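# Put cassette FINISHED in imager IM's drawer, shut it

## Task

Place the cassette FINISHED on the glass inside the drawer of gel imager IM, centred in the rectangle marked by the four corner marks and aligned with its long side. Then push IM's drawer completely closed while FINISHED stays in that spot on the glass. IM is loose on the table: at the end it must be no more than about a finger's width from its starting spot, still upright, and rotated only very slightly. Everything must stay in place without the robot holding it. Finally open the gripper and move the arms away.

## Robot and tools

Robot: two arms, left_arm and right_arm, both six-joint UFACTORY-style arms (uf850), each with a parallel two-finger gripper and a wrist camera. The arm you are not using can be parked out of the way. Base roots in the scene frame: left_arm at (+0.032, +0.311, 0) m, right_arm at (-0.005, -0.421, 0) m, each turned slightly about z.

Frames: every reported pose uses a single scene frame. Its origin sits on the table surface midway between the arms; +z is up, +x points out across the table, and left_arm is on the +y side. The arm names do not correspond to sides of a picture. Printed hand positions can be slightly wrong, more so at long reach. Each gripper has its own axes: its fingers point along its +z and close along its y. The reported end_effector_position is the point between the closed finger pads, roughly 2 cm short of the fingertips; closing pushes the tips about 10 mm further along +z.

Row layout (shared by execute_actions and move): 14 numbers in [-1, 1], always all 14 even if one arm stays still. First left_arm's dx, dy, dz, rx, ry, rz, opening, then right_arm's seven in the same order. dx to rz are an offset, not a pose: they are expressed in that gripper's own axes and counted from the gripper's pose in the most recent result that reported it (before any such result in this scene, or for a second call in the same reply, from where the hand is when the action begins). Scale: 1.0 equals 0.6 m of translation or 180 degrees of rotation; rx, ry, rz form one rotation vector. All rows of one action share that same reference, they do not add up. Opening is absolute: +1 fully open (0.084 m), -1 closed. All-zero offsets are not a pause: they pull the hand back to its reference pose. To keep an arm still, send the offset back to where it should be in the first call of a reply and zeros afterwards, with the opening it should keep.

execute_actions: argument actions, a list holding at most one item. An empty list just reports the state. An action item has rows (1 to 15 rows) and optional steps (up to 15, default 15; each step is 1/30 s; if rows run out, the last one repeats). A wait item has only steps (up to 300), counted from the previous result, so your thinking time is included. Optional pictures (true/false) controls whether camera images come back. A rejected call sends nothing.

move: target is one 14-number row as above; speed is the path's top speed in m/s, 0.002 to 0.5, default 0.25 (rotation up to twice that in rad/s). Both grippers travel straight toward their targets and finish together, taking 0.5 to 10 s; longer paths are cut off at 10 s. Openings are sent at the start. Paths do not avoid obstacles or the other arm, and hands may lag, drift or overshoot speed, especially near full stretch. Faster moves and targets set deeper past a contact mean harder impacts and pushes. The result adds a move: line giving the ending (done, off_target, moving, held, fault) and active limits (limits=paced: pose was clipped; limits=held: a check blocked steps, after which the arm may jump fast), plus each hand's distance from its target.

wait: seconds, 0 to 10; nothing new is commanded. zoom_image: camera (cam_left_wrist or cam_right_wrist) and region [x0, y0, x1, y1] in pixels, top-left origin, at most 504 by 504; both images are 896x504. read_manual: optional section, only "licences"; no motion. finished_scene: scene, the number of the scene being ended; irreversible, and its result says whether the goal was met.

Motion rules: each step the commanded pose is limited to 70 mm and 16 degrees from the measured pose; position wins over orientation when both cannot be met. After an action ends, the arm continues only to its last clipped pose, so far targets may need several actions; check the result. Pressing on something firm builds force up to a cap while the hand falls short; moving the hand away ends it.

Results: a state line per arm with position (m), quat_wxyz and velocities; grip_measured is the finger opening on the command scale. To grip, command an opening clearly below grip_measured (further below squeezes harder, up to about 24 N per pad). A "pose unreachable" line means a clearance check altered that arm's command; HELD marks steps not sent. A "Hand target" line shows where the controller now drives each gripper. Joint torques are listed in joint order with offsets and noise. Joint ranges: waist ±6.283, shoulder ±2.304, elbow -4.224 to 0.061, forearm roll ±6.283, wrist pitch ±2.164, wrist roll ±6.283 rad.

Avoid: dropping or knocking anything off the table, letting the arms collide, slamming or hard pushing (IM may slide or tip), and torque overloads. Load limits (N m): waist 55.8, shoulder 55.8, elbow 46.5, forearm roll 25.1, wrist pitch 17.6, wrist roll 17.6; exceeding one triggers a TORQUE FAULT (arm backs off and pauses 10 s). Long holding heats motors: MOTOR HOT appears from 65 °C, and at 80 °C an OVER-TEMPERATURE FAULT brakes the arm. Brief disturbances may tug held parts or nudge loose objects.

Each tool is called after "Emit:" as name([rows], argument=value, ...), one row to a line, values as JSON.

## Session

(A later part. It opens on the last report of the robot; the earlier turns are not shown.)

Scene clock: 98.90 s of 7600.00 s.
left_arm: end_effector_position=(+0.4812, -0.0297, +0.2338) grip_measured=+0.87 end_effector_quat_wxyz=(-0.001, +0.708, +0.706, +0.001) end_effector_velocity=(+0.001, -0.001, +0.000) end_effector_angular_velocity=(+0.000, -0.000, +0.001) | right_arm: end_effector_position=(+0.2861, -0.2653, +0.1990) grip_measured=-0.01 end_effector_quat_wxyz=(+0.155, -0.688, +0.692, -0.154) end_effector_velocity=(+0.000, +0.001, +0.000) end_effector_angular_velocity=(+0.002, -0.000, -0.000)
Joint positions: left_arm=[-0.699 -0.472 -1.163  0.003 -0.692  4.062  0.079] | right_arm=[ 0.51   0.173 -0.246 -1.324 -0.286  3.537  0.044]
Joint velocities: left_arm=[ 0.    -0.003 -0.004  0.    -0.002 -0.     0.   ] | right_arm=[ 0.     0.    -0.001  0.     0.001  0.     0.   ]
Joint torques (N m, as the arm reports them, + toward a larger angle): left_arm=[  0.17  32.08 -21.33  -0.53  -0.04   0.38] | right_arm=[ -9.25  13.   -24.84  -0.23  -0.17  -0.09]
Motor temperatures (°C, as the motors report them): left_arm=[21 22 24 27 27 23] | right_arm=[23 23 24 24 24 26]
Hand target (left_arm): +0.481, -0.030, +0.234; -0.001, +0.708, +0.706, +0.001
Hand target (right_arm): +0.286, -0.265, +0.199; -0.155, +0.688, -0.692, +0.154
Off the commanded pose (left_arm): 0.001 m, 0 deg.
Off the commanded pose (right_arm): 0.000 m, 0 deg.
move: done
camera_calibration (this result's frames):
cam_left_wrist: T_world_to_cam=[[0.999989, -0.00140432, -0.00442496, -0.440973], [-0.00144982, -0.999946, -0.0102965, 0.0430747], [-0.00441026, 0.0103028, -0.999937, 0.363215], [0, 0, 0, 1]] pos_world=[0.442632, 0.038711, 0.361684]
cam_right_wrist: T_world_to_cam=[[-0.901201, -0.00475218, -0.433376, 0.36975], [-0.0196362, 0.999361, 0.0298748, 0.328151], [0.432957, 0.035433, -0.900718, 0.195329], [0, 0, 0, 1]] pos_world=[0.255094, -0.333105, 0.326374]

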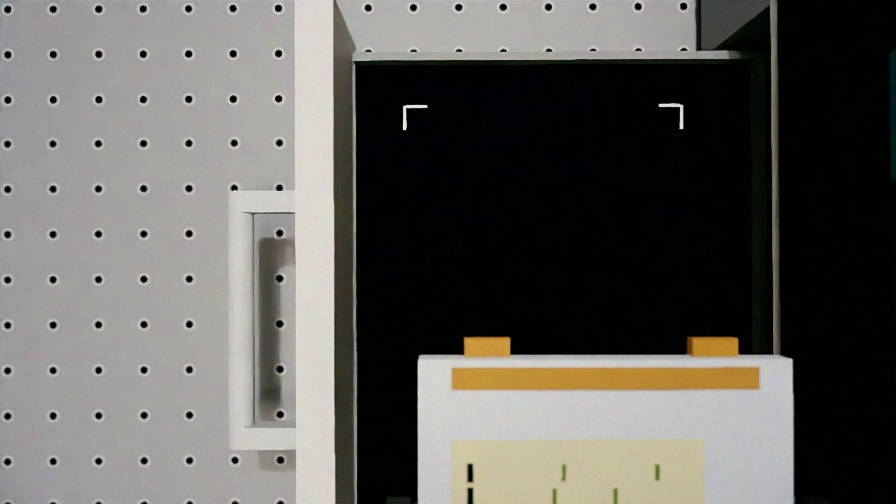

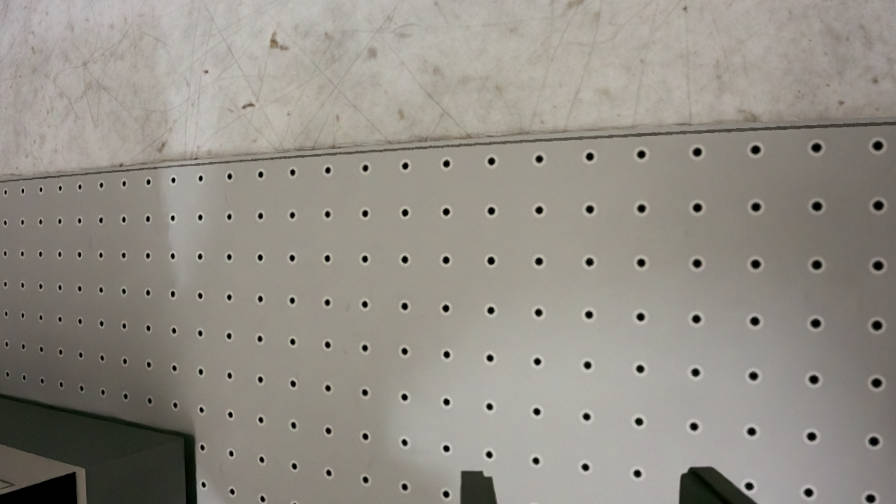

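Emit:
move(target=[0.067,0.019,0.23,0,0,0,0.3,0,0,0,0,0,0,0], speed=0.12)

Scene clock: 106.63 s of 7600.00 s.
left_arm: end_effector_position=(+0.4932, +0.0104, +0.0965) grip_measured=+0.87 end_effector_quat_wxyz=(-0.000, +0.708, +0.706, +0.001) end_effector_velocity=(+0.000, +0.000, -0.002) end_effector_angular_velocity=(-0.000, +0.000, +0.000) | right_arm: end_effector_position=(+0.2861, -0.2653, +0.1990) grip_measured=-0.01 end_effector_quat_wxyz=(+0.155, -0.688, +0.692, -0.154) end_effector_velocity=(+0.000, +0.001, +0.000) end_effector_angular_velocity=(+0.002, -0.001, +0.003)
Joint positions: left_arm=[-0.628 -0.668 -1.084  0.005 -0.416  4.131  0.079] | right_arm=[ 0.51   0.173 -0.246 -1.324 -0.286  3.537  0.044]
Joint velocities: left_arm=[ 0.001 -0.003 -0.    -0.     0.003  0.001 -0.   ] | right_arm=[ 0.001  0.001 -0.001 -0.001  0.001 -0.001 -0.   ]
Joint torques (N m, as the arm reports them, + toward a larger angle): left_arm=[  0.69  33.59 -17.8   -0.2   -0.06   0.39] | right_arm=[ -9.33  12.17 -25.04  -0.31  -0.17  -0.08]
Motor temperatures (°C, as the motors report them): left_arm=[21 23 25 27 27 23] | right_arm=[23 23 24 24 24 26]
Hand target (left_arm): +0.493, +0.011, +0.096; -0.001, +0.708, +0.706, +0.001
Hand target (right_arm): +0.286, -0.265, +0.199; -0.155, +0.688, -0.692, +0.154
Off the commanded pose (left_arm): 0.001 m, 0 deg.
Off the commanded pose (right_arm): 0.000 m, 0 deg.
After step 90, 3.17 s passed at rest.
move: done
camera_calibration (this result's frames):
cam_left_wrist: T_world_to_cam=[[0.999991, -0.00124742, -0.0039926, -0.453532], [-0.00128633, -0.999952, -0.00975882, 0.0816116], [-0.00398023, 0.00976387, -0.999944, 0.225341], [0, 0, 0, 1]] pos_world=[0.45453, 0.0788417, 0.224314]
cam_right_wrist: T_world_to_cam=[[-0.901201, -0.0047522, -0.433376, 0.36975], [-0.0196363, 0.999361, 0.0298749, 0.328151], [0.432957, 0.0354332, -0.900718, 0.195329], [0, 0, 0, 1]] pos_world=[0.255094, -0.333105, 0.326374]

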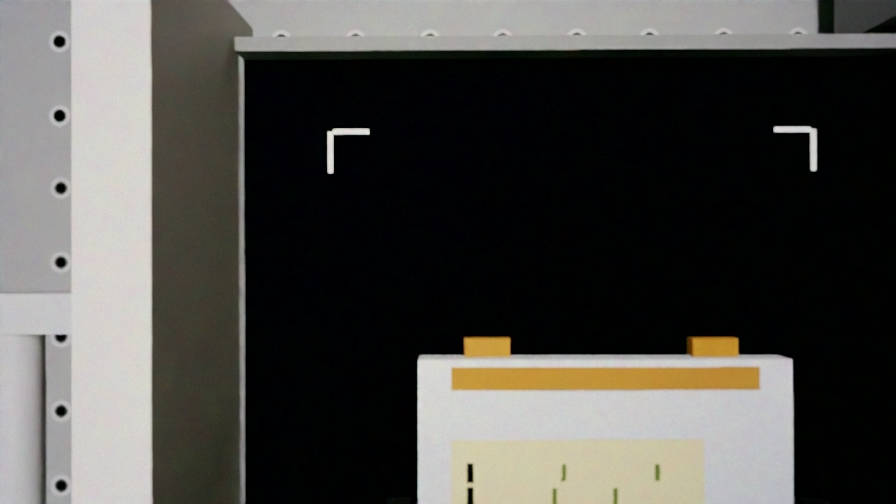

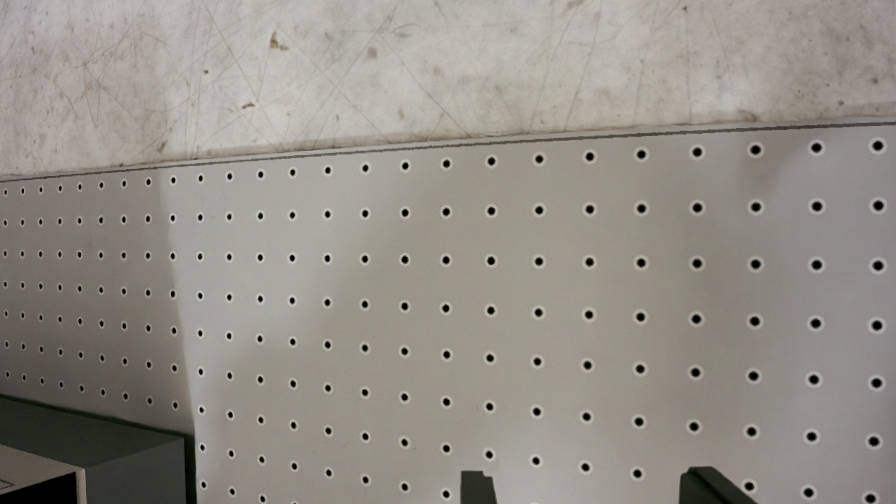

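Emit:
move(target=[0.002,0.002,0.063,0,0,0,0.3,0,0,0,0,0,0,0], speed=0.03)

Scene clock: 111.37 s of 7600.00 s.
left_arm: end_effector_position=(+0.4946, +0.0116, +0.0589) grip_measured=+0.87 end_effector_quat_wxyz=(-0.000, +0.708, +0.706, +0.001) end_effector_velocity=(+0.000, -0.000, -0.000) end_effector_angular_velocity=(-0.001, -0.001, +0.000) | right_arm: end_effector_position=(+0.2861, -0.2653, +0.1990) grip_measured=-0.01 end_effector_quat_wxyz=(+0.155, -0.688, +0.692, -0.154) end_effector_velocity=(+0.000, +0.000, +0.000) end_effector_angular_velocity=(+0.001, -0.000, +0.001)
Joint positions: left_arm=[-0.625 -0.742 -1.094  0.006 -0.353  4.133  0.079] | right_arm=[ 0.51   0.173 -0.246 -1.324 -0.286  3.537  0.044]
Joint velocities: left_arm=[ 0.    -0.001 -0.001  0.     0.001 -0.     0.   ] | right_arm=[-0.     0.    -0.    -0.001  0.001 -0.    -0.   ]
Joint torques (N m, as the arm reports them, + toward a larger angle): left_arm=[  0.11  34.63 -16.67  -0.28  -0.02   0.36] | right_arm=[ -9.32  12.19 -24.32  -0.39  -0.19  -0.02]
Motor temperatures (°C, as the motors report them): left_arm=[21 23 25 27 27 23] | right_arm=[23 23 24 23 24 26]
Hand target (left_arm): +0.495, +0.012, +0.059; -0.000, +0.708, +0.706, +0.001
Hand target (right_arm): +0.286, -0.265, +0.199; -0.155, +0.688, -0.692, +0.154
Off the commanded pose (left_arm): 0.000 m, 0 deg.
Off the commanded pose (right_arm): 0.000 m, 0 deg.
After step 90, 0.20 s passed at rest.
move: done
camera_calibration (this result's frames):
cam_left_wrist: T_world_to_cam=[[0.999992, -0.00121274, -0.00381851, -0.4551], [-0.00124985, -0.999952, -0.0097309, 0.0824135], [-0.00380652, 0.0097356, -0.999945, 0.187647], [0, 0, 0, 1]] pos_world=[0.455913, 0.0800308, 0.186701]
cam_right_wrist: T_world_to_cam=[[-0.901201, -0.00475216, -0.433376, 0.36975], [-0.0196363, 0.999361, 0.0298749, 0.328151], [0.432957, 0.0354332, -0.900718, 0.195329], [0, 0, 0, 1]] pos_world=[0.255094, -0.333105, 0.326374]

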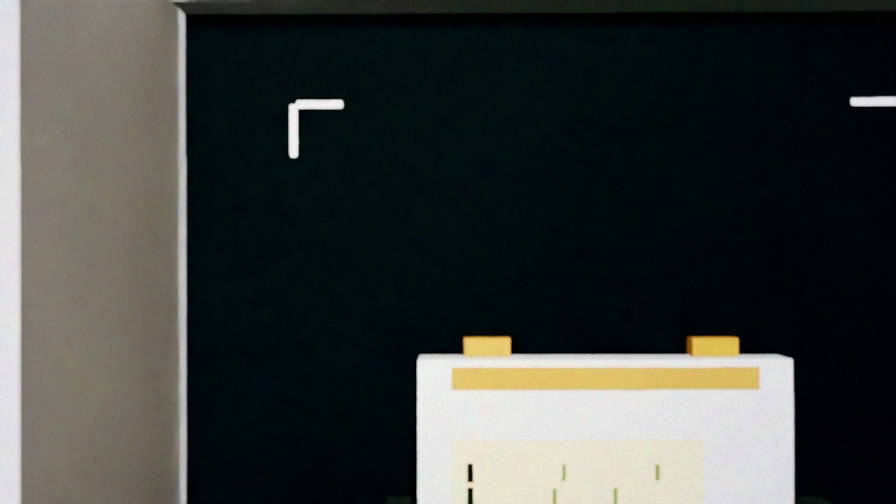

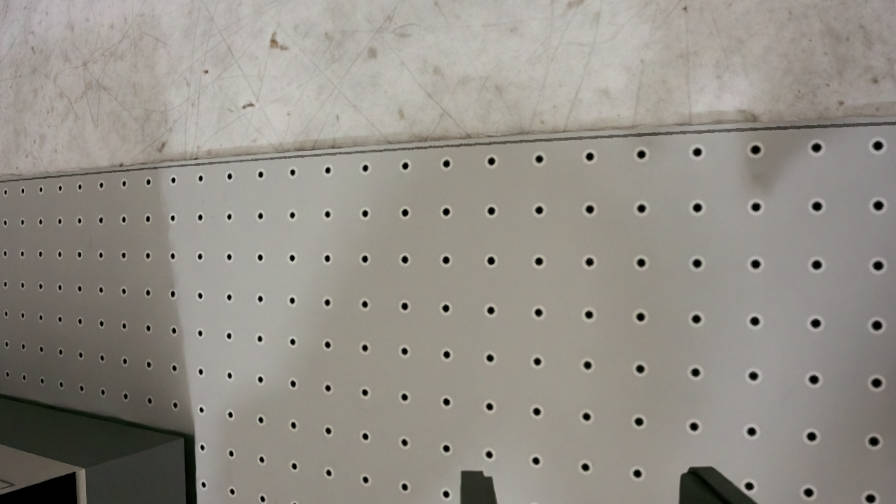

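Emit:
move(target=[0,0,0.003,0,0,0,0.3,0,0,0,0,0,0,0], speed=0.01)

Emit:
move(target=[0,0,0,0,0,0,1,0,0,0,0,0,0,0])

Emit:
move(target=[-0.05,-0.03,-0.5,0,0,0,1,0,0,0,0,0,0,0], speed=0.15)

Scene clock: 115.97 s of 7600.00 s.
left_arm: end_effector_position=(+0.4946, +0.0116, +0.0571) grip_measured=+0.87 end_effector_quat_wxyz=(-0.000, +0.708, +0.706, +0.001) end_effector_velocity=(+0.001, -0.000, +0.000) end_effector_angular_velocity=(-0.002, -0.002, +0.001) | right_arm: end_effector_position=(+0.2861, -0.2653, +0.1990) grip_measured=-0.01 end_effector_quat_wxyz=(+0.155, -0.688, +0.692, -0.154) end_effector_velocity=(-0.001, -0.001, -0.001) end_effector_angular_velocity=(-0.001, +0.001, -0.002)
Joint positions: left_arm=[-0.625 -0.746 -1.095  0.006 -0.35   4.133  0.079] | right_arm=[ 0.51   0.173 -0.246 -1.324 -0.286  3.537  0.044]
Joint velocities: left_arm=[ 0.001  0.    -0.002 -0.     0.001  0.    -0.   ] | right_arm=[-0.     0.     0.002  0.    -0.     0.001  0.   ]
Joint torques (N m, as the arm reports them, + toward a larger angle): left_arm=[ -0.66  34.82 -16.7   -0.27   0.12   0.4 ] | right_arm=[ -8.81  12.16 -24.43  -0.21  -0.16  -0.09]
Motor temperatures (°C, as the motors report them): left_arm=[21 23 25 27 27 23] | right_arm=[23 23 24 23 24 26]
Hand target (left_arm): +0.495, +0.012, +0.057; -0.000, +0.708, +0.706, +0.001
Hand target (right_arm): +0.286, -0.265, +0.199; -0.155, +0.688, -0.692, +0.154
Off the commanded pose (left_arm): 0.000 m, 0 deg.
Off the commanded pose (right_arm): 0.000 m, 0 deg.
After step 90, 0.90 s passed at rest.
move: done
camera_calibration (this result's frames):
cam_left_wrist: T_world_to_cam=[[0.999992, -0.00121101, -0.00381756, -0.455114], [-0.00124813, -0.999952, -0.00973554, 0.0823973], [-0.00380559, 0.00974023, -0.999945, 0.185864], [0, 0, 0, 1]] pos_world=[0.45592, 0.0800318, 0.184918]
cam_right_wrist: T_world_to_cam=[[-0.901201, -0.0047522, -0.433376, 0.36975], [-0.0196363, 0.999361, 0.029875, 0.328151], [0.432957, 0.0354332, -0.900718, 0.195329], [0, 0, 0, 1]] pos_world=[0.255094, -0.333105, 0.326374]

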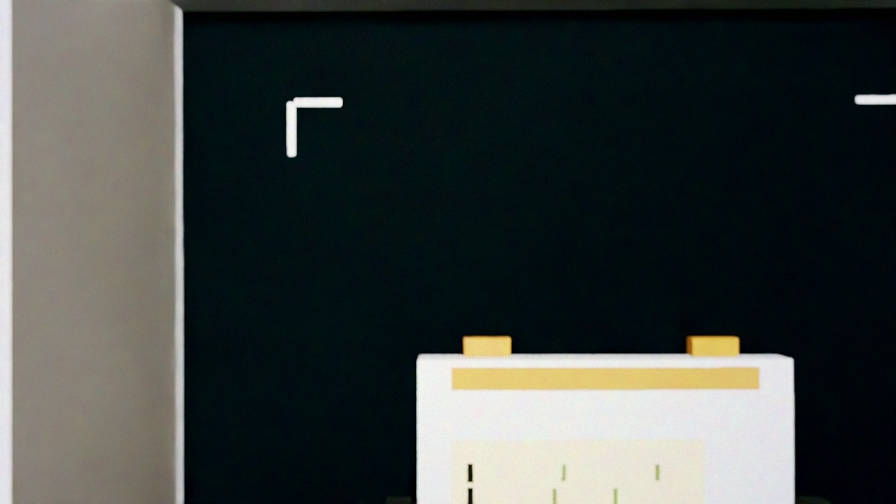

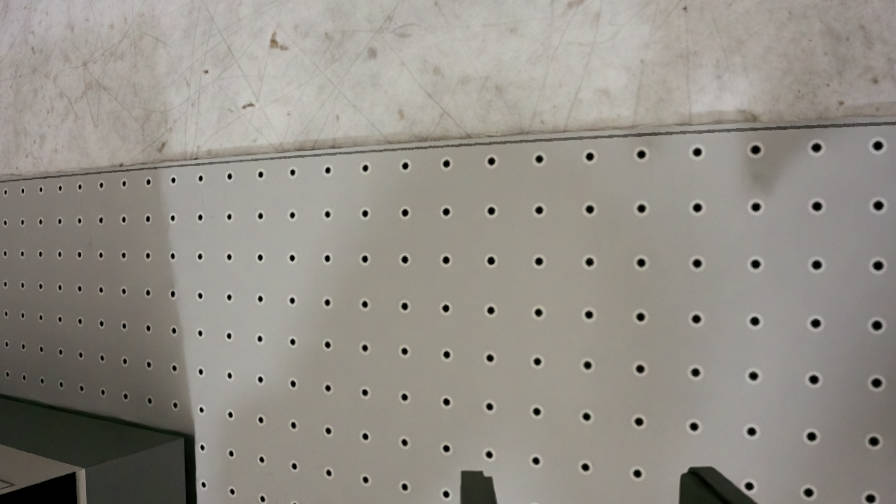

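Scene clock: 116.47 s of 7600.00 s.
left_arm: end_effector_position=(+0.4946, +0.0116, +0.0571) grip_measured=+1.00 end_effector_quat_wxyz=(-0.000, +0.708, +0.706, +0.001) end_effector_velocity=(+0.000, -0.000, +0.000) end_effector_angular_velocity=(-0.001, -0.001, +0.000) | right_arm: end_effector_position=(+0.2861, -0.2653, +0.1990) grip_measured=-0.01 end_effector_quat_wxyz=(+0.155, -0.688, +0.692, -0.154) end_effector_velocity=(+0.000, +0.000, +0.000) end_effector_angular_velocity=(+0.001, -0.001, -0.001)
Joint positions: left_arm=[-0.625 -0.746 -1.095  0.006 -0.35   4.133  0.084] | right_arm=[ 0.51   0.173 -0.246 -1.324 -0.286  3.537  0.044]
Joint velocities: left_arm=[-0.  0. -0. -0.  0. -0. -0.] | right_arm=[ 0.     0.001 -0.     0.    -0.     0.001 -0.   ]
Joint torques (N m, as the arm reports them, + toward a larger angle): left_arm=[  0.46  34.   -16.33  -0.3   -0.02   0.39] | right_arm=[ -9.12  11.73 -24.5   -0.24  -0.23  -0.08]
Motor temperatures (°C, as the motors report them): left_arm=[21 23 25 27 27 23] | right_arm=[23 23 24 23 24 26]
Hand target (left_arm): +0.495, +0.012, +0.057; -0.000, +0.708, +0.706, +0.001
Hand target (right_arm): +0.286, -0.265, +0.199; -0.155, +0.688, -0.692, +0.154
Off the commanded pose (left_arm): 0.000 m, 0 deg.
Off the commanded pose (right_arm): 0.000 m, 0 deg.
move: done
camera_calibration (this result's frames):
cam_left_wrist: T_world_to_cam=[[0.999992, -0.00121078, -0.00380785, -0.455119], [-0.00124778, -0.999952, -0.00972925, 0.082394], [-0.00379588, 0.00973392, -0.999945, 0.185864], [0, 0, 0, 1]] pos_world=[0.455924, 0.0800298, 0.184922]
cam_right_wrist: T_world_to_cam=[[-0.901201, -0.00475206, -0.433376, 0.36975], [-0.0196362, 0.999361, 0.029875, 0.328151], [0.432957, 0.0354332, -0.900718, 0.195329], [0, 0, 0, 1]] pos_world=[0.255094, -0.333105, 0.326374]

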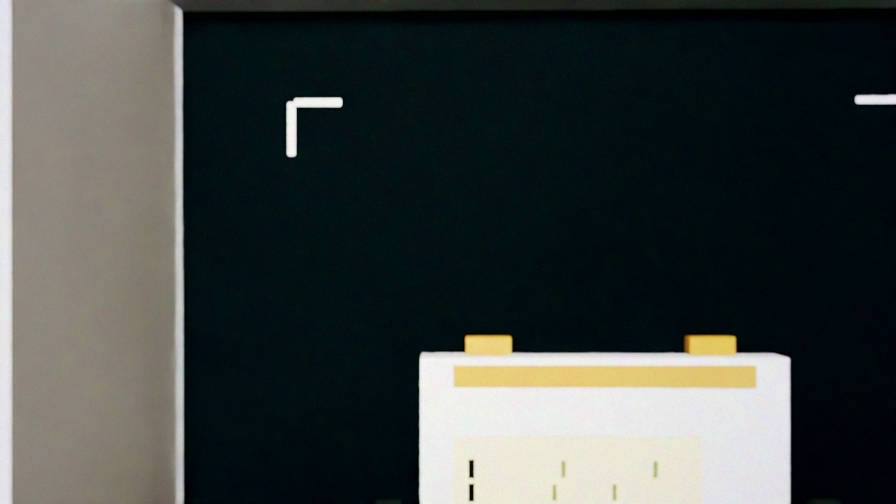

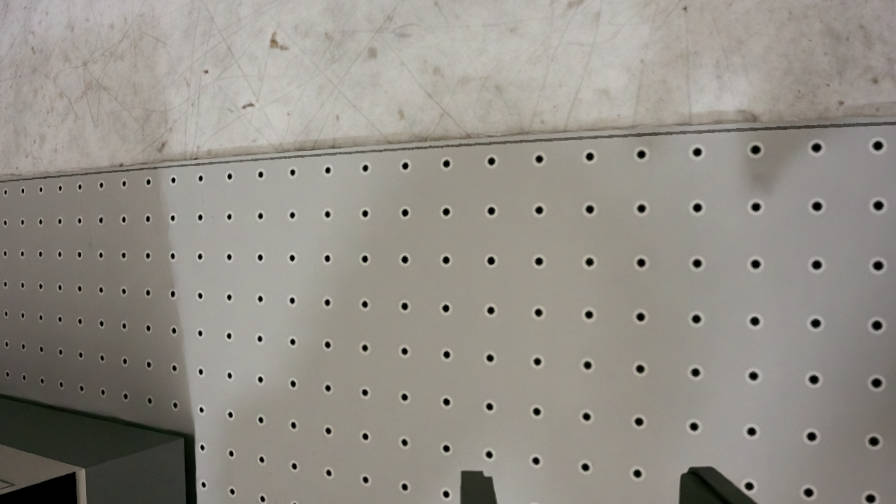

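Scene clock: 118.87 s of 7600.00 s.
left_arm: end_effector_position=(+0.4754, -0.0186, +0.3561) grip_measured=+1.00 end_effector_quat_wxyz=(-0.001, +0.708, +0.706, +0.001) end_effector_velocity=(+0.001, -0.000, +0.003) end_effector_angular_velocity=(-0.002, -0.002, +0.001) | right_arm: end_effector_position=(+0.2861, -0.2653, +0.1990) grip_measured=-0.01 end_effector_quat_wxyz=(+0.155, -0.688, +0.692, -0.154) end_effector_velocity=(+0.000, -0.000, +0.000) end_effector_angular_velocity=(-0.000, -0.001, -0.002)
Joint positions: left_arm=[-0.689 -0.317 -1.248  0.002 -0.932  4.073  0.084] | right_arm=[ 0.51   0.173 -0.246 -1.324 -0.286  3.537  0.044]
Joint velocities: left_arm=[ 0.     0.002 -0.004 -0.    -0.003 -0.001  0.   ] | right_arm=[-0.001  0.    -0.     0.    -0.001  0.001 -0.   ]
Joint torques (N m, as the arm reports them, + toward a larger angle): left_arm=[  0.59  28.89 -22.41   0.05  -0.05   0.42] | right_arm=[ -8.9   11.81 -24.21  -0.11  -0.2   -0.08]
Motor temperatures (°C, as the motors report them): left_arm=[21 23 25 27 27 23] | right_arm=[23 23 24 23 24 26]
Hand target (left_arm): +0.475, -0.019, +0.357; -0.000, +0.708, +0.706, +0.001
Hand target (right_arm): +0.286, -0.265, +0.199; -0.155, +0.688, -0.692, +0.154
Off the commanded pose (left_arm): 0.001 m, 0 deg.
Off the commanded pose (right_arm): 0.000 m, 0 deg.
move: done
camera_calibration (this result's frames):
cam_left_wrist: T_world_to_cam=[[0.999988, -0.00172914, -0.00455104, -0.434539], [-0.00177462, -0.999948, -0.0100076, 0.0555104], [-0.0045335, 0.0100155, -0.99994, 0.485367], [0, 0, 0, 1]] pos_world=[0.436833, 0.049895, 0.483916]
cam_right_wrist: T_world_to_cam=[[-0.901201, -0.00475191, -0.433376, 0.36975], [-0.019636, 0.999361, 0.0298751, 0.328151], [0.432957, 0.0354332, -0.900718, 0.195329], [0, 0, 0, 1]] pos_world=[0.255094, -0.333105, 0.326374]

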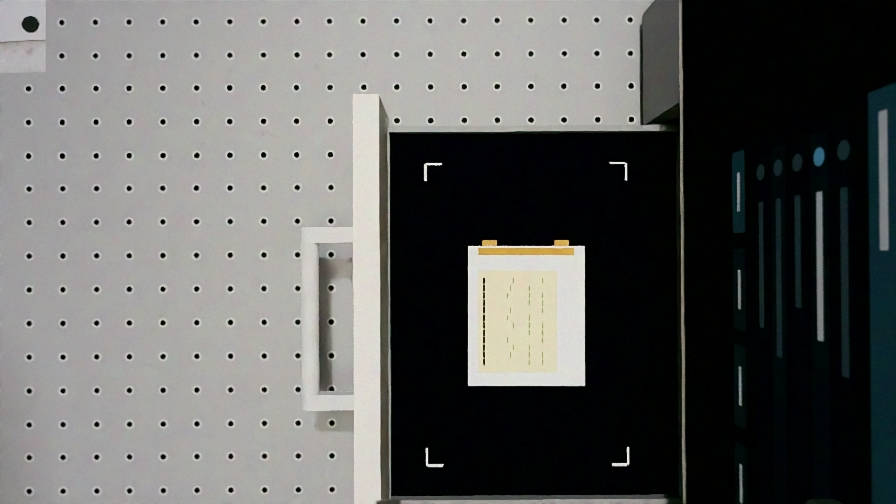

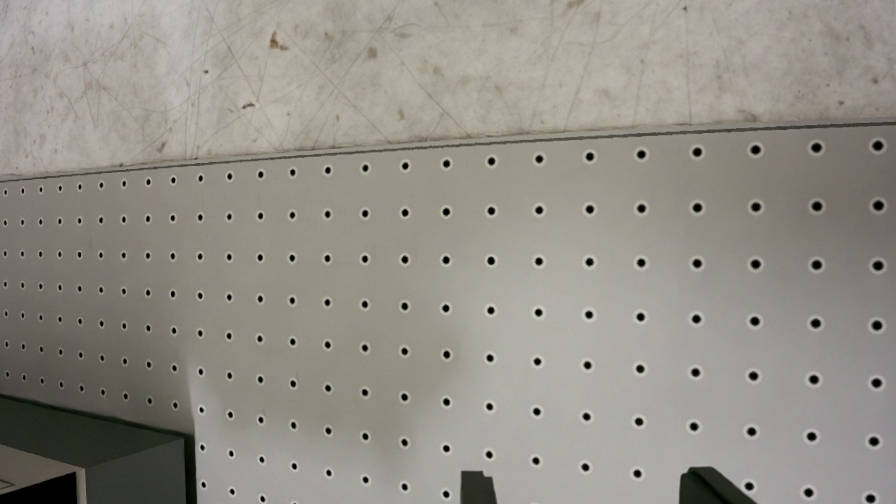

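Emit:
move(target=[0.5,-0.1,0,0,0,0,1,0,0,0,0,0,0,-1])

Emit:
move(target=[0,0,0,0,0,0,1,-0.45,0,0,0,0,0,-1])

Emit:
move(target=[0,0,0,0,0,0,1,0,0.045,0.225,0,0,0,-1], speed=0.12)

Emit:
move(target=[0,0,0,0,0,0,1,0,-0.285,0.137,0,0,0,-1], speed=0.04)

Scene clock: 126.57 s of 7600.00 s.
left_arm: end_effector_position=(+0.4156, +0.2803, +0.3556) grip_measured=+1.00 end_effector_quat_wxyz=(+0.001, +0.708, +0.706, -0.001) end_effector_velocity=(-0.000, +0.002, +0.001) end_effector_angular_velocity=(-0.001, -0.001, +0.002) | right_arm: end_effector_position=(+0.2861, -0.2653, +0.1990) grip_measured=-1.00 end_effector_quat_wxyz=(+0.155, -0.688, +0.692, -0.154) end_effector_velocity=(-0.000, +0.000, -0.000) end_effector_angular_velocity=(-0.000, +0.001, +0.001)
Joint positions: left_arm=[-0.128  0.104 -0.786 -0.003 -0.89   4.638  0.084] | right_arm=[ 0.51   0.173 -0.246 -1.324 -0.286  3.537  0.   ]
Joint velocities: left_arm=[ 0.005  0.002  0.    -0.001 -0.001  0.003 -0.   ] | right_arm=[ 0.    -0.     0.    -0.001  0.001 -0.     0.   ]
Joint torques (N m, as the arm reports them, + toward a larger angle): left_arm=[  0.21  18.2  -22.45  -0.35   0.04   0.39] | right_arm=[ -9.63  11.96 -24.52  -0.16  -0.23  -0.09]
Motor temperatures (°C, as the motors report them): left_arm=[21 23 25 27 27 23] | right_arm=[23 23 24 23 24 26]
Hand target (left_arm): +0.416, +0.281, +0.356; +0.001, +0.708, +0.706, -0.001
Hand target (right_arm): +0.286, -0.265, +0.199; -0.155, +0.688, -0.692, +0.154
Off the commanded pose (left_arm): 0.002 m, 0 deg.
Off the commanded pose (right_arm): 0.000 m, 0 deg.
After step 90, 3.00 s passed at rest.
move: done
camera_calibration (this result's frames):
cam_left_wrist: T_world_to_cam=[[0.999982, -0.0020007, -0.00557561, -0.373746], [-0.00203099, -0.999983, -0.0054325, 0.352738], [-0.00556465, 0.00544373, -0.99997, 0.483311], [0, 0, 0, 1]] pos_world=[0.377145, 0.349353, 0.483129]
cam_right_wrist: T_world_to_cam=[[-0.901201, -0.00475194, -0.433376, 0.36975], [-0.0196361, 0.999361, 0.0298751, 0.328151], [0.432957, 0.0354333, -0.900718, 0.195329], [0, 0, 0, 1]] pos_world=[0.255094, -0.333105, 0.326374]

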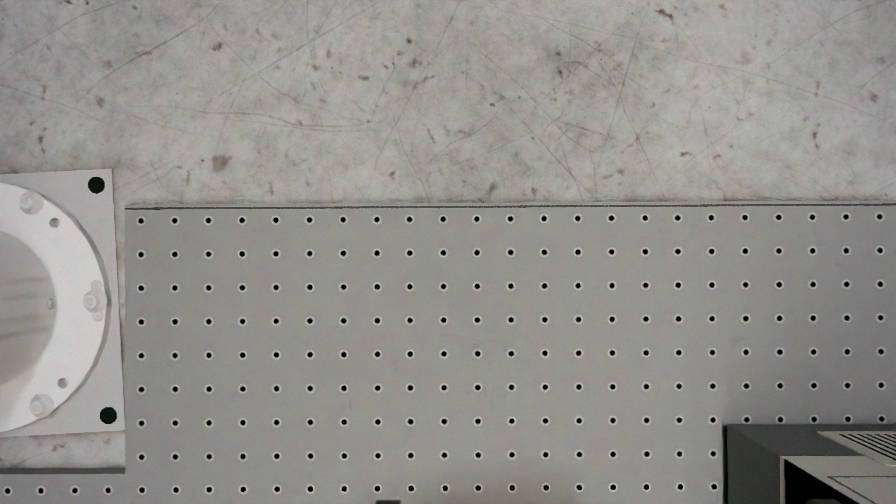

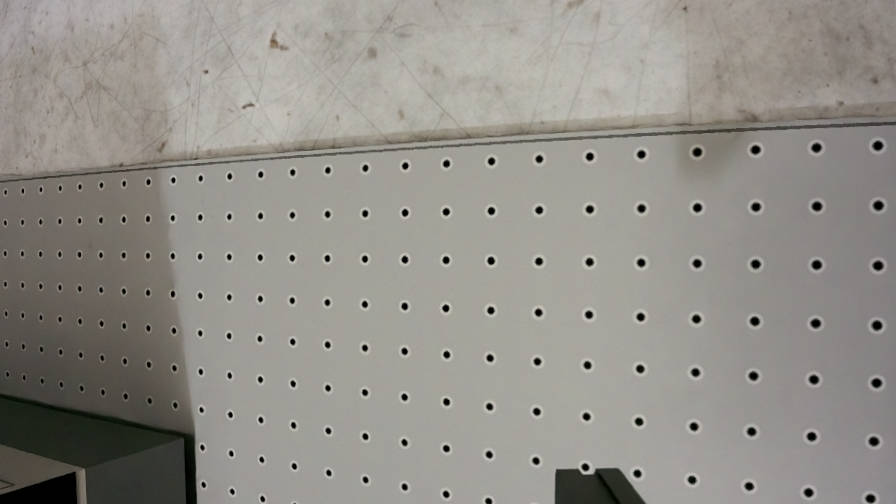

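Scene clock: 128.13 s of 7600.00 s.
left_arm: end_effector_position=(+0.4156, +0.2803, +0.3556) grip_measured=+1.00 end_effector_quat_wxyz=(+0.001, +0.708, +0.706, -0.001) end_effector_velocity=(-0.000, -0.000, -0.000) end_effector_angular_velocity=(+0.000, +0.000, -0.000) | right_arm: end_effector_position=(+0.2863, +0.0047, +0.1987) grip_measured=-1.00 end_effector_quat_wxyz=(+0.155, -0.688, +0.693, -0.153) end_effector_velocity=(-0.000, +0.002, -0.000) end_effector_angular_velocity=(-0.000, +0.001, +0.003)
Joint positions: left_arm=[-0.128  0.104 -0.786 -0.003 -0.89   4.638  0.084] | right_arm=[ 0.971 -0.356 -0.834 -0.976 -0.489  3.612  0.   ]
Joint velocities: left_arm=[-0.     0.     0.001  0.     0.    -0.    -0.   ] | right_arm=[ 0.002 -0.004 -0.005  0.005 -0.    -0.007  0.   ]
Joint torques (N m, as the arm reports them, + toward a larger angle): left_arm=[  0.95  19.16 -22.31  -0.35  -0.02   0.45] | right_arm=[ -9.19  26.8  -25.43   0.22  -0.22  -0.07]
Motor temperatures (°C, as the motors report them): left_arm=[21 23 25 27 27 23] | right_arm=[23 23 24 23 24 26]
Hand target (left_arm): +0.416, +0.280, +0.356; +0.001, +0.708, +0.706, -0.001
Hand target (right_arm): +0.286, +0.005, +0.199; -0.155, +0.688, -0.693, +0.153
Off the commanded pose (left_arm): 0.000 m, 0 deg.
Off the commanded pose (right_arm): 0.002 m, 0 deg.
move: done
camera_calibration (this result's frames):
cam_left_wrist: T_world_to_cam=[[0.999982, -0.00200087, -0.00557552, -0.373746], [-0.00203116, -0.999983, -0.00543256, 0.352738], [-0.00556455, 0.00544379, -0.99997, 0.483311], [0, 0, 0, 1]] pos_world=[0.377145, 0.349353, 0.483129]
cam_right_wrist: T_world_to_cam=[[-0.90198, -0.00426002, -0.431757, 0.370955], [-0.0194904, 0.999334, 0.0308571, 0.0581475], [0.431338, 0.0362476, -0.901462, 0.186022], [0, 0, 0, 1]] pos_world=[0.255489, -0.0632713, 0.32606]

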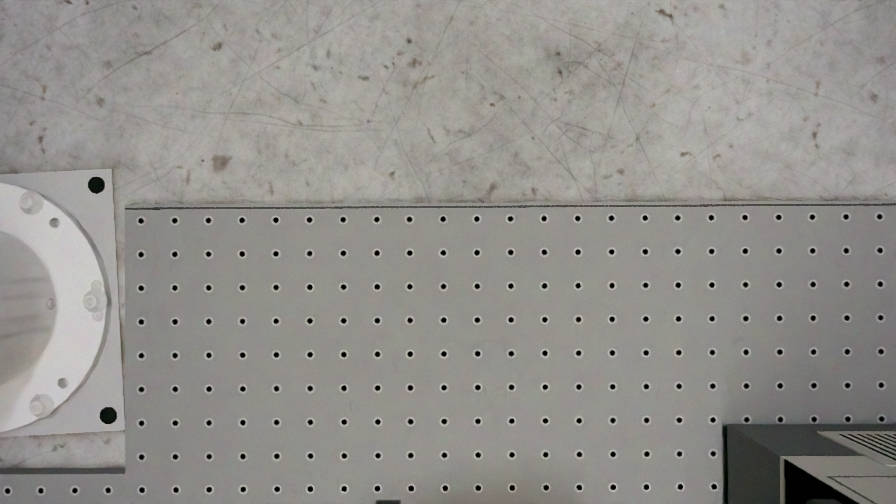

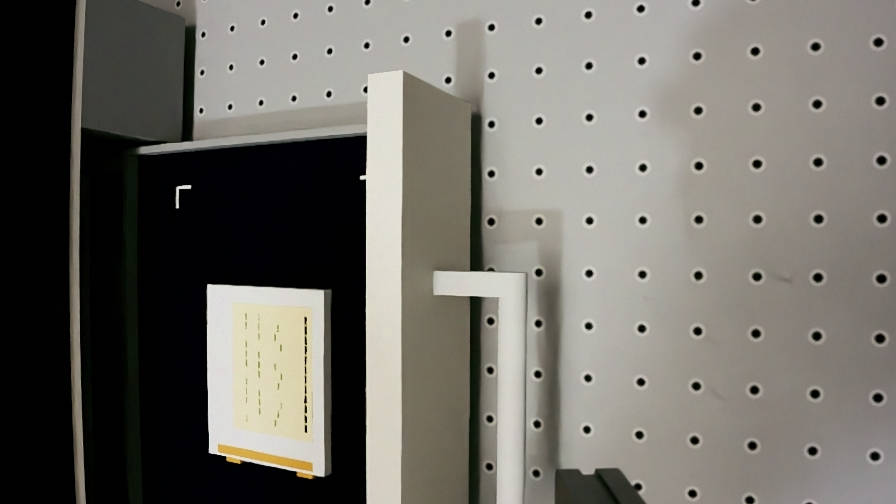

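Scene clock: 129.67 s of 7600.00 s.
left_arm: end_effector_position=(+0.4156, +0.2803, +0.3556) grip_measured=+1.00 end_effector_quat_wxyz=(+0.001, +0.708, +0.706, -0.001) end_effector_velocity=(-0.001, +0.000, -0.001) end_effector_angular_velocity=(-0.000, +0.002, +0.000) | right_arm: end_effector_position=(+0.3194, +0.0046, +0.0652) grip_measured=-1.00 end_effector_quat_wxyz=(+0.154, -0.688, +0.693, -0.154) end_effector_velocity=(+0.001, -0.000, -0.001) end_effector_angular_velocity=(+0.002, -0.003, -0.002)
Joint positions: left_arm=[-0.128  0.104 -0.786 -0.003 -0.89   4.638  0.084] | right_arm=[ 0.908 -0.667 -0.884 -1.561 -0.387  4.189  0.   ]
Joint velocities: left_arm=[ 0.    -0.     0.001 -0.    -0.001  0.    -0.   ] | right_arm=[-0.001 -0.004 -0.    -0.016 -0.002  0.018  0.   ]
Joint torques (N m, as the arm reports them, + toward a larger angle): left_arm=[  0.14  18.33 -22.23  -0.34   0.     0.37] | right_arm=[ -9.4   31.96 -19.54  -0.03  -0.53  -0.16]
Motor temperatures (°C, as the motors report them): left_arm=[21 23 25 27 27 23] | right_arm=[23 23 24 23 24 26]
Hand target (left_arm): +0.416, +0.280, +0.356; +0.001, +0.708, +0.706, -0.001
Hand target (right_arm): +0.319, +0.004, +0.065; -0.154, +0.688, -0.693, +0.154
Off the commanded pose (left_arm): 0.000 m, 0 deg.
Off the commanded pose (right_arm): 0.000 m, 0 deg.
move: done
camera_calibration (this result's frames):
cam_left_wrist: T_world_to_cam=[[0.999982, -0.00200096, -0.00557555, -0.373745], [-0.00203125, -0.999983, -0.00543251, 0.352738], [-0.00556459, 0.00544374, -0.99997, 0.483311], [0, 0, 0, 1]] pos_world=[0.377145, 0.349353, 0.483129]
cam_right_wrist: T_world_to_cam=[[-0.901945, -0.00403713, -0.431832, 0.343206], [-0.019002, 0.999359, 0.0303456, 0.0629038], [0.431433, 0.0355758, -0.901443, 0.0514051], [0, 0, 0, 1]] pos_world=[0.28857, -0.0633066, 0.192637]

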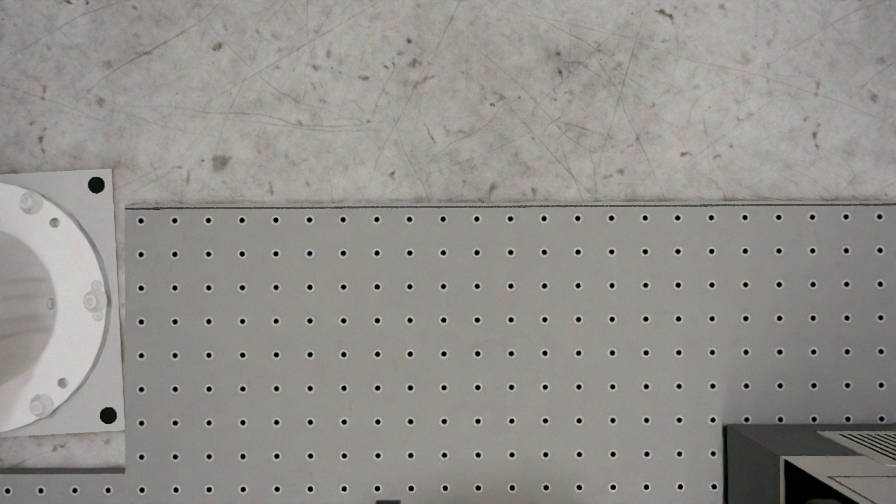

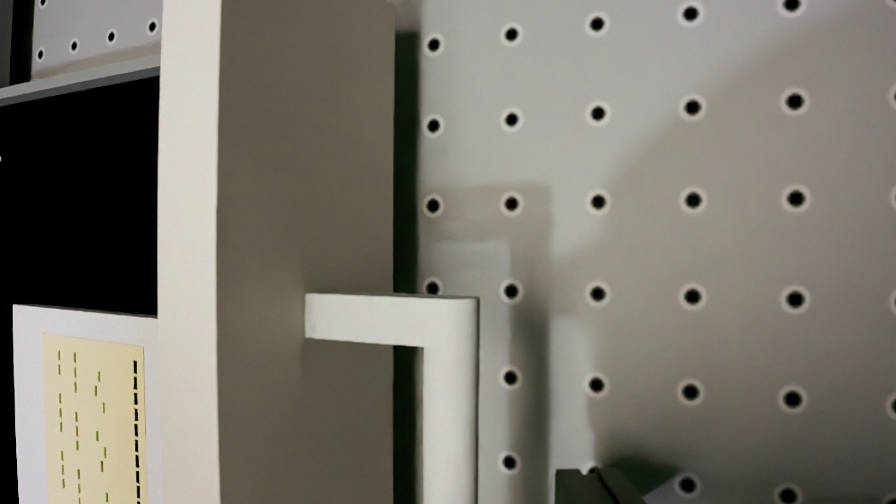

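Scene clock: 134.70 s of 7600.00 s.
left_arm: end_effector_position=(+0.4156, +0.2803, +0.3556) grip_measured=+1.00 end_effector_quat_wxyz=(+0.001, +0.708, +0.706, -0.001) end_effector_velocity=(-0.000, -0.000, -0.000) end_effector_angular_velocity=(+0.000, +0.001, -0.001) | right_arm: end_effector_position=(+0.5095, +0.0038, +0.0639) grip_measured=-1.00 end_effector_quat_wxyz=(+0.155, -0.688, +0.692, -0.154) end_effector_velocity=(-0.000, +0.001, +0.000) end_effector_angular_velocity=(-0.000, +0.002, +0.002)
Joint positions: left_arm=[-0.128  0.104 -0.786 -0.003 -0.89   4.638  0.084] | right_arm=[ 0.618 -0.844 -1.23  -1.358 -0.319  3.677  0.   ]
Joint velocities: left_arm=[-0.001  0.     0.001  0.    -0.     0.     0.   ] | right_arm=[ 0.    -0.    -0.001  0.007  0.001 -0.009  0.   ]
Joint torques (N m, as the arm reports them, + toward a larger angle): left_arm=[ -0.17  18.43 -22.26  -0.61  -0.04   0.42] | right_arm=[ -9.69  38.1  -24.64  -0.5   -0.35  -0.03]
Motor temperatures (°C, as the motors report them): left_arm=[21 23 25 27 27 23] | right_arm=[23 23 24 23 24 26]
Hand target (left_arm): +0.416, +0.280, +0.356; +0.001, +0.708, +0.706, -0.001
Hand target (right_arm): +0.510, +0.004, +0.064; -0.155, +0.688, -0.692, +0.154
Off the commanded pose (left_arm): 0.000 m, 0 deg.
Off the commanded pose (right_arm): 0.001 m, 0 deg.
move: done
camera_calibration (this result's frames):
cam_left_wrist: T_world_to_cam=[[0.999982, -0.00200082, -0.00557556, -0.373746], [-0.00203111, -0.999983, -0.0054325, 0.352738], [-0.00556459, 0.00544373, -0.99997, 0.483311], [0, 0, 0, 1]] pos_world=[0.377145, 0.349353, 0.483129]
cam_right_wrist: T_world_to_cam=[[-0.901298, -0.00438065, -0.433177, 0.513829], [-0.019331, 0.999359, 0.0301151, 0.0674741], [0.432767, 0.0355164, -0.900806, -0.0324525], [0, 0, 0, 1]] pos_world=[0.478462, -0.0640274, 0.191314]

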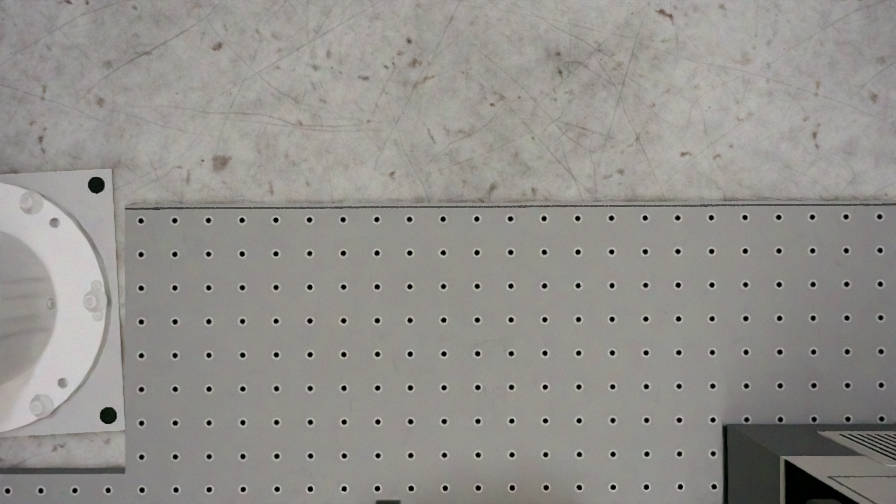

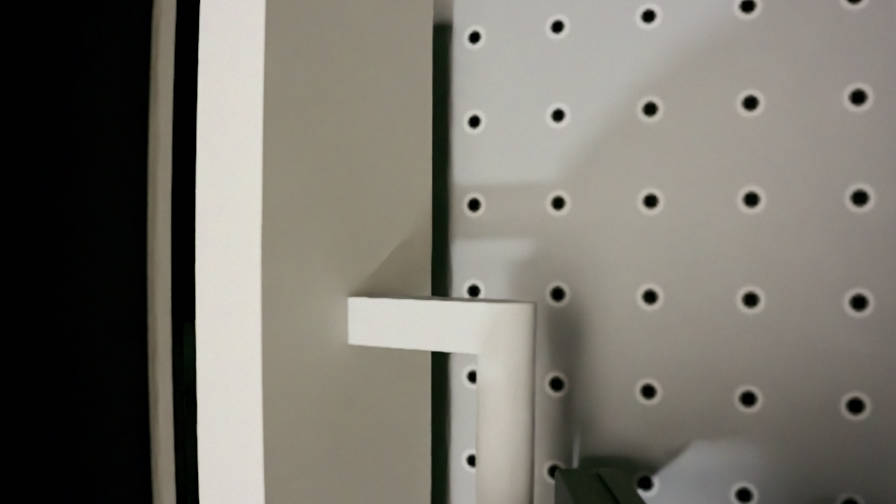

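Gap about 7 mm.

Emit:
move(target=[0,0,0,0,0,0,1,0,-0.012,0.0058,0,0,0,-1], speed=0.01)

Emit:
move(target=[0,0,0,0,0,0,1,0,0.04,-0.15,0,0,0,-1], speed=0.1)

Scene clock: 138.70 s of 7600.00 s.
left_arm: end_effector_position=(+0.4156, +0.2803, +0.3556) grip_measured=+1.00 end_effector_quat_wxyz=(+0.001, +0.708, +0.706, -0.001) end_effector_velocity=(-0.000, -0.000, -0.000) end_effector_angular_velocity=(+0.000, +0.000, -0.000) | right_arm: end_effector_position=(+0.5173, +0.0038, +0.0638) grip_measured=-1.00 end_effector_quat_wxyz=(+0.155, -0.688, +0.692, -0.154) end_effector_velocity=(+0.000, -0.001, -0.001) end_effector_angular_velocity=(-0.003, +0.001, +0.001)
Joint positions: left_arm=[-0.128  0.104 -0.786 -0.003 -0.89   4.638  0.084] | right_arm=[ 0.609 -0.853 -1.248 -1.338 -0.318  3.647  0.   ]
Joint velocities: left_arm=[-0.001  0.     0.001 -0.     0.001 -0.    -0.   ] | right_arm=[-0.001 -0.001 -0.     0.002 -0.001 -0.004  0.   ]
Joint torques (N m, as the arm reports them, + toward a larger angle): left_arm=[ -0.23  18.51 -22.32   0.02   0.     0.37] | right_arm=[ -9.91  37.92 -25.    -0.25  -0.51  -0.07]
Motor temperatures (°C, as the motors report them): left_arm=[21 23 25 27 27 23] | right_arm=[23 23 25 23 24 26]
Hand target (left_arm): +0.416, +0.280, +0.356; +0.001, +0.708, +0.706, -0.001
Hand target (right_arm): +0.517, +0.004, +0.064; -0.155, +0.688, -0.692, +0.154
Off the commanded pose (left_arm): 0.000 m, 0 deg.
Off the commanded pose (right_arm): 0.000 m, 0 deg.
move: done
camera_calibration (this result's frames):
cam_left_wrist: T_world_to_cam=[[0.999982, -0.00200066, -0.00557554, -0.373746], [-0.00203096, -0.999983, -0.0054325, 0.352738], [-0.00556457, 0.00544372, -0.99997, 0.483311], [0, 0, 0, 1]] pos_world=[0.377145, 0.349353, 0.483129]
cam_right_wrist: T_world_to_cam=[[-0.901387, -0.00450978, -0.43299, 0.520824], [-0.019485, 0.999355, 0.0301546, 0.0677313], [0.432575, 0.0356178, -0.900894, -0.0359029], [0, 0, 0, 1]] pos_world=[0.486315, -0.0640601, 0.191125]

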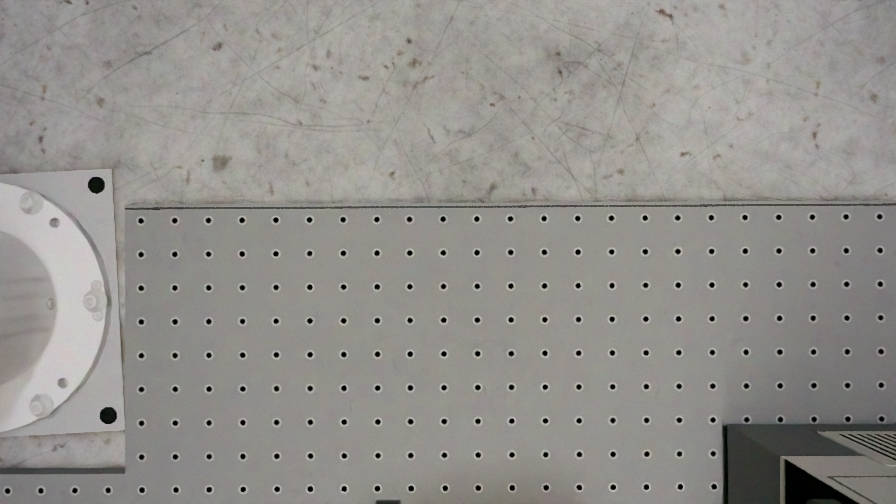

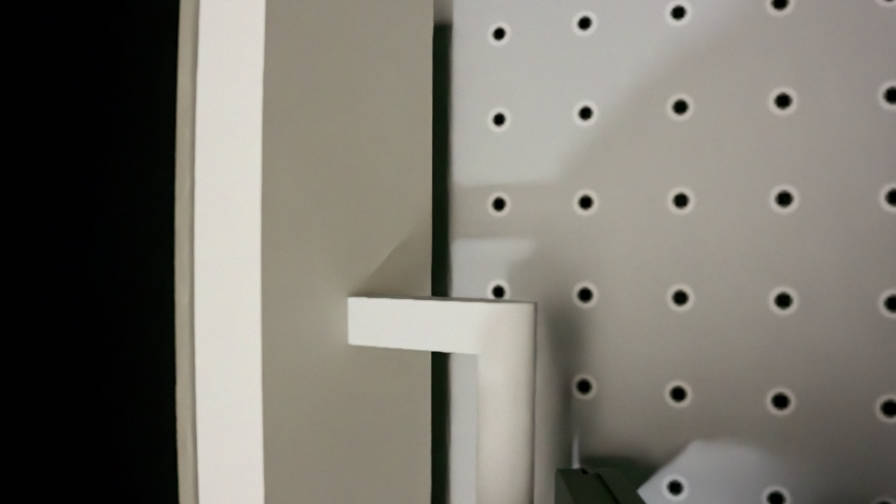

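Scene clock: 140.00 s of 7600.00 s.
left_arm: end_effector_position=(+0.4156, +0.2803, +0.3556) grip_measured=+1.00 end_effector_quat_wxyz=(+0.001, +0.708, +0.706, -0.001) end_effector_velocity=(-0.001, -0.000, -0.001) end_effector_angular_velocity=(+0.000, +0.002, -0.000) | right_arm: end_effector_position=(+0.4572, +0.0040, +0.1347) grip_measured=-1.00 end_effector_quat_wxyz=(+0.155, -0.688, +0.692, -0.154) end_effector_velocity=(-0.000, +0.000, +0.001) end_effector_angular_velocity=(+0.001, -0.000, -0.000)
Joint positions: left_arm=[-0.128  0.104 -0.786 -0.003 -0.89   4.638  0.084] | right_arm=[ 0.686 -0.649 -1.098 -1.151 -0.365  3.523  0.   ]
Joint velocities: left_arm=[-0.     0.     0.002 -0.    -0.     0.     0.   ] | right_arm=[ 0.001  0.002  0.     0.005 -0.001 -0.004  0.   ]
Joint torques (N m, as the arm reports them, + toward a larger angle): left_arm=[  0.6   18.25 -22.4   -0.09   0.03   0.39] | right_arm=[ -9.88  34.31 -24.96  -0.22  -0.19  -0.05]
Motor temperatures (°C, as the motors report them): left_arm=[21 23 25 27 27 23] | right_arm=[23 23 25 23 24 26]
Hand target (left_arm): +0.416, +0.280, +0.356; +0.001, +0.708, +0.706, -0.001
Hand target (right_arm): +0.457, +0.004, +0.135; -0.155, +0.688, -0.692, +0.154
Off the commanded pose (left_arm): 0.000 m, 0 deg.
Off the commanded pose (right_arm): 0.000 m, 0 deg.
move: done
camera_calibration (this result's frames):
cam_left_wrist: T_world_to_cam=[[0.999982, -0.00200078, -0.00557547, -0.373746], [-0.00203107, -0.999983, -0.00543254, 0.352738], [-0.00556451, 0.00544377, -0.99997, 0.483311], [0, 0, 0, 1]] pos_world=[0.377145, 0.349353, 0.483129]
cam_right_wrist: T_world_to_cam=[[-0.901532, -0.00448971, -0.432689, 0.49739], [-0.0194786, 0.999354, 0.0302153, 0.0642294], [0.432274, 0.0356682, -0.901037, 0.0541277], [0, 0, 0, 1]] pos_world=[0.426267, -0.0638854, 0.262046]

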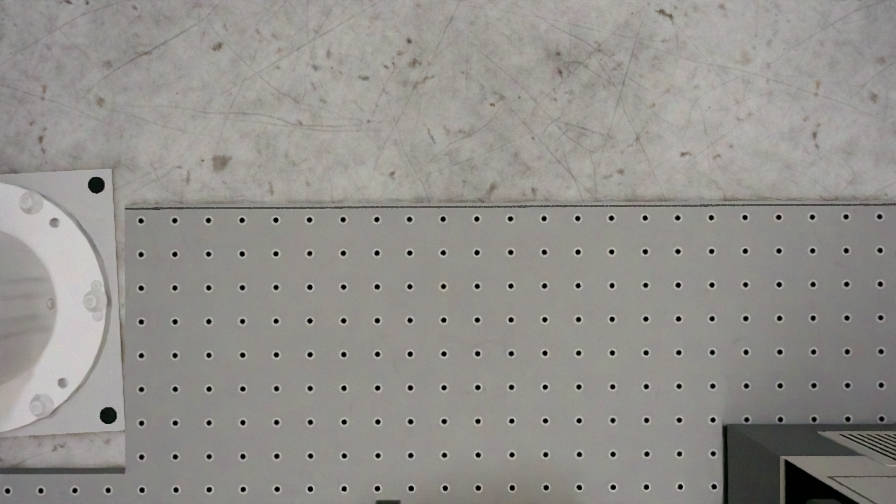

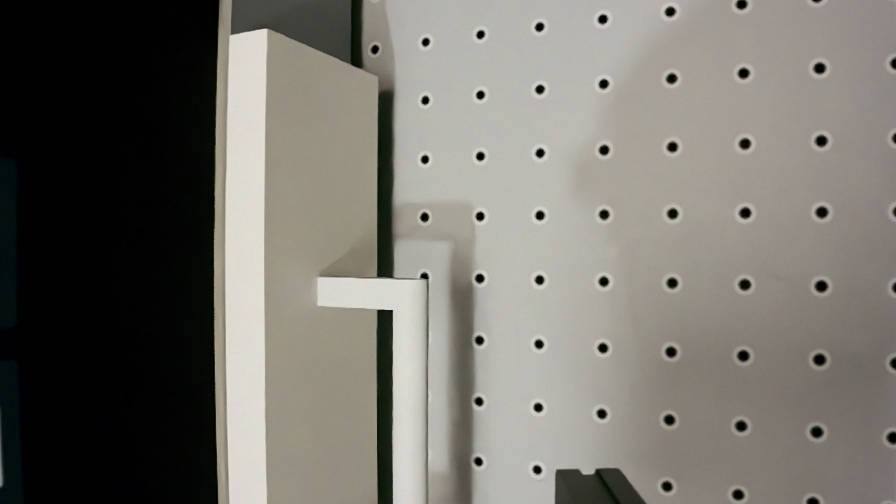

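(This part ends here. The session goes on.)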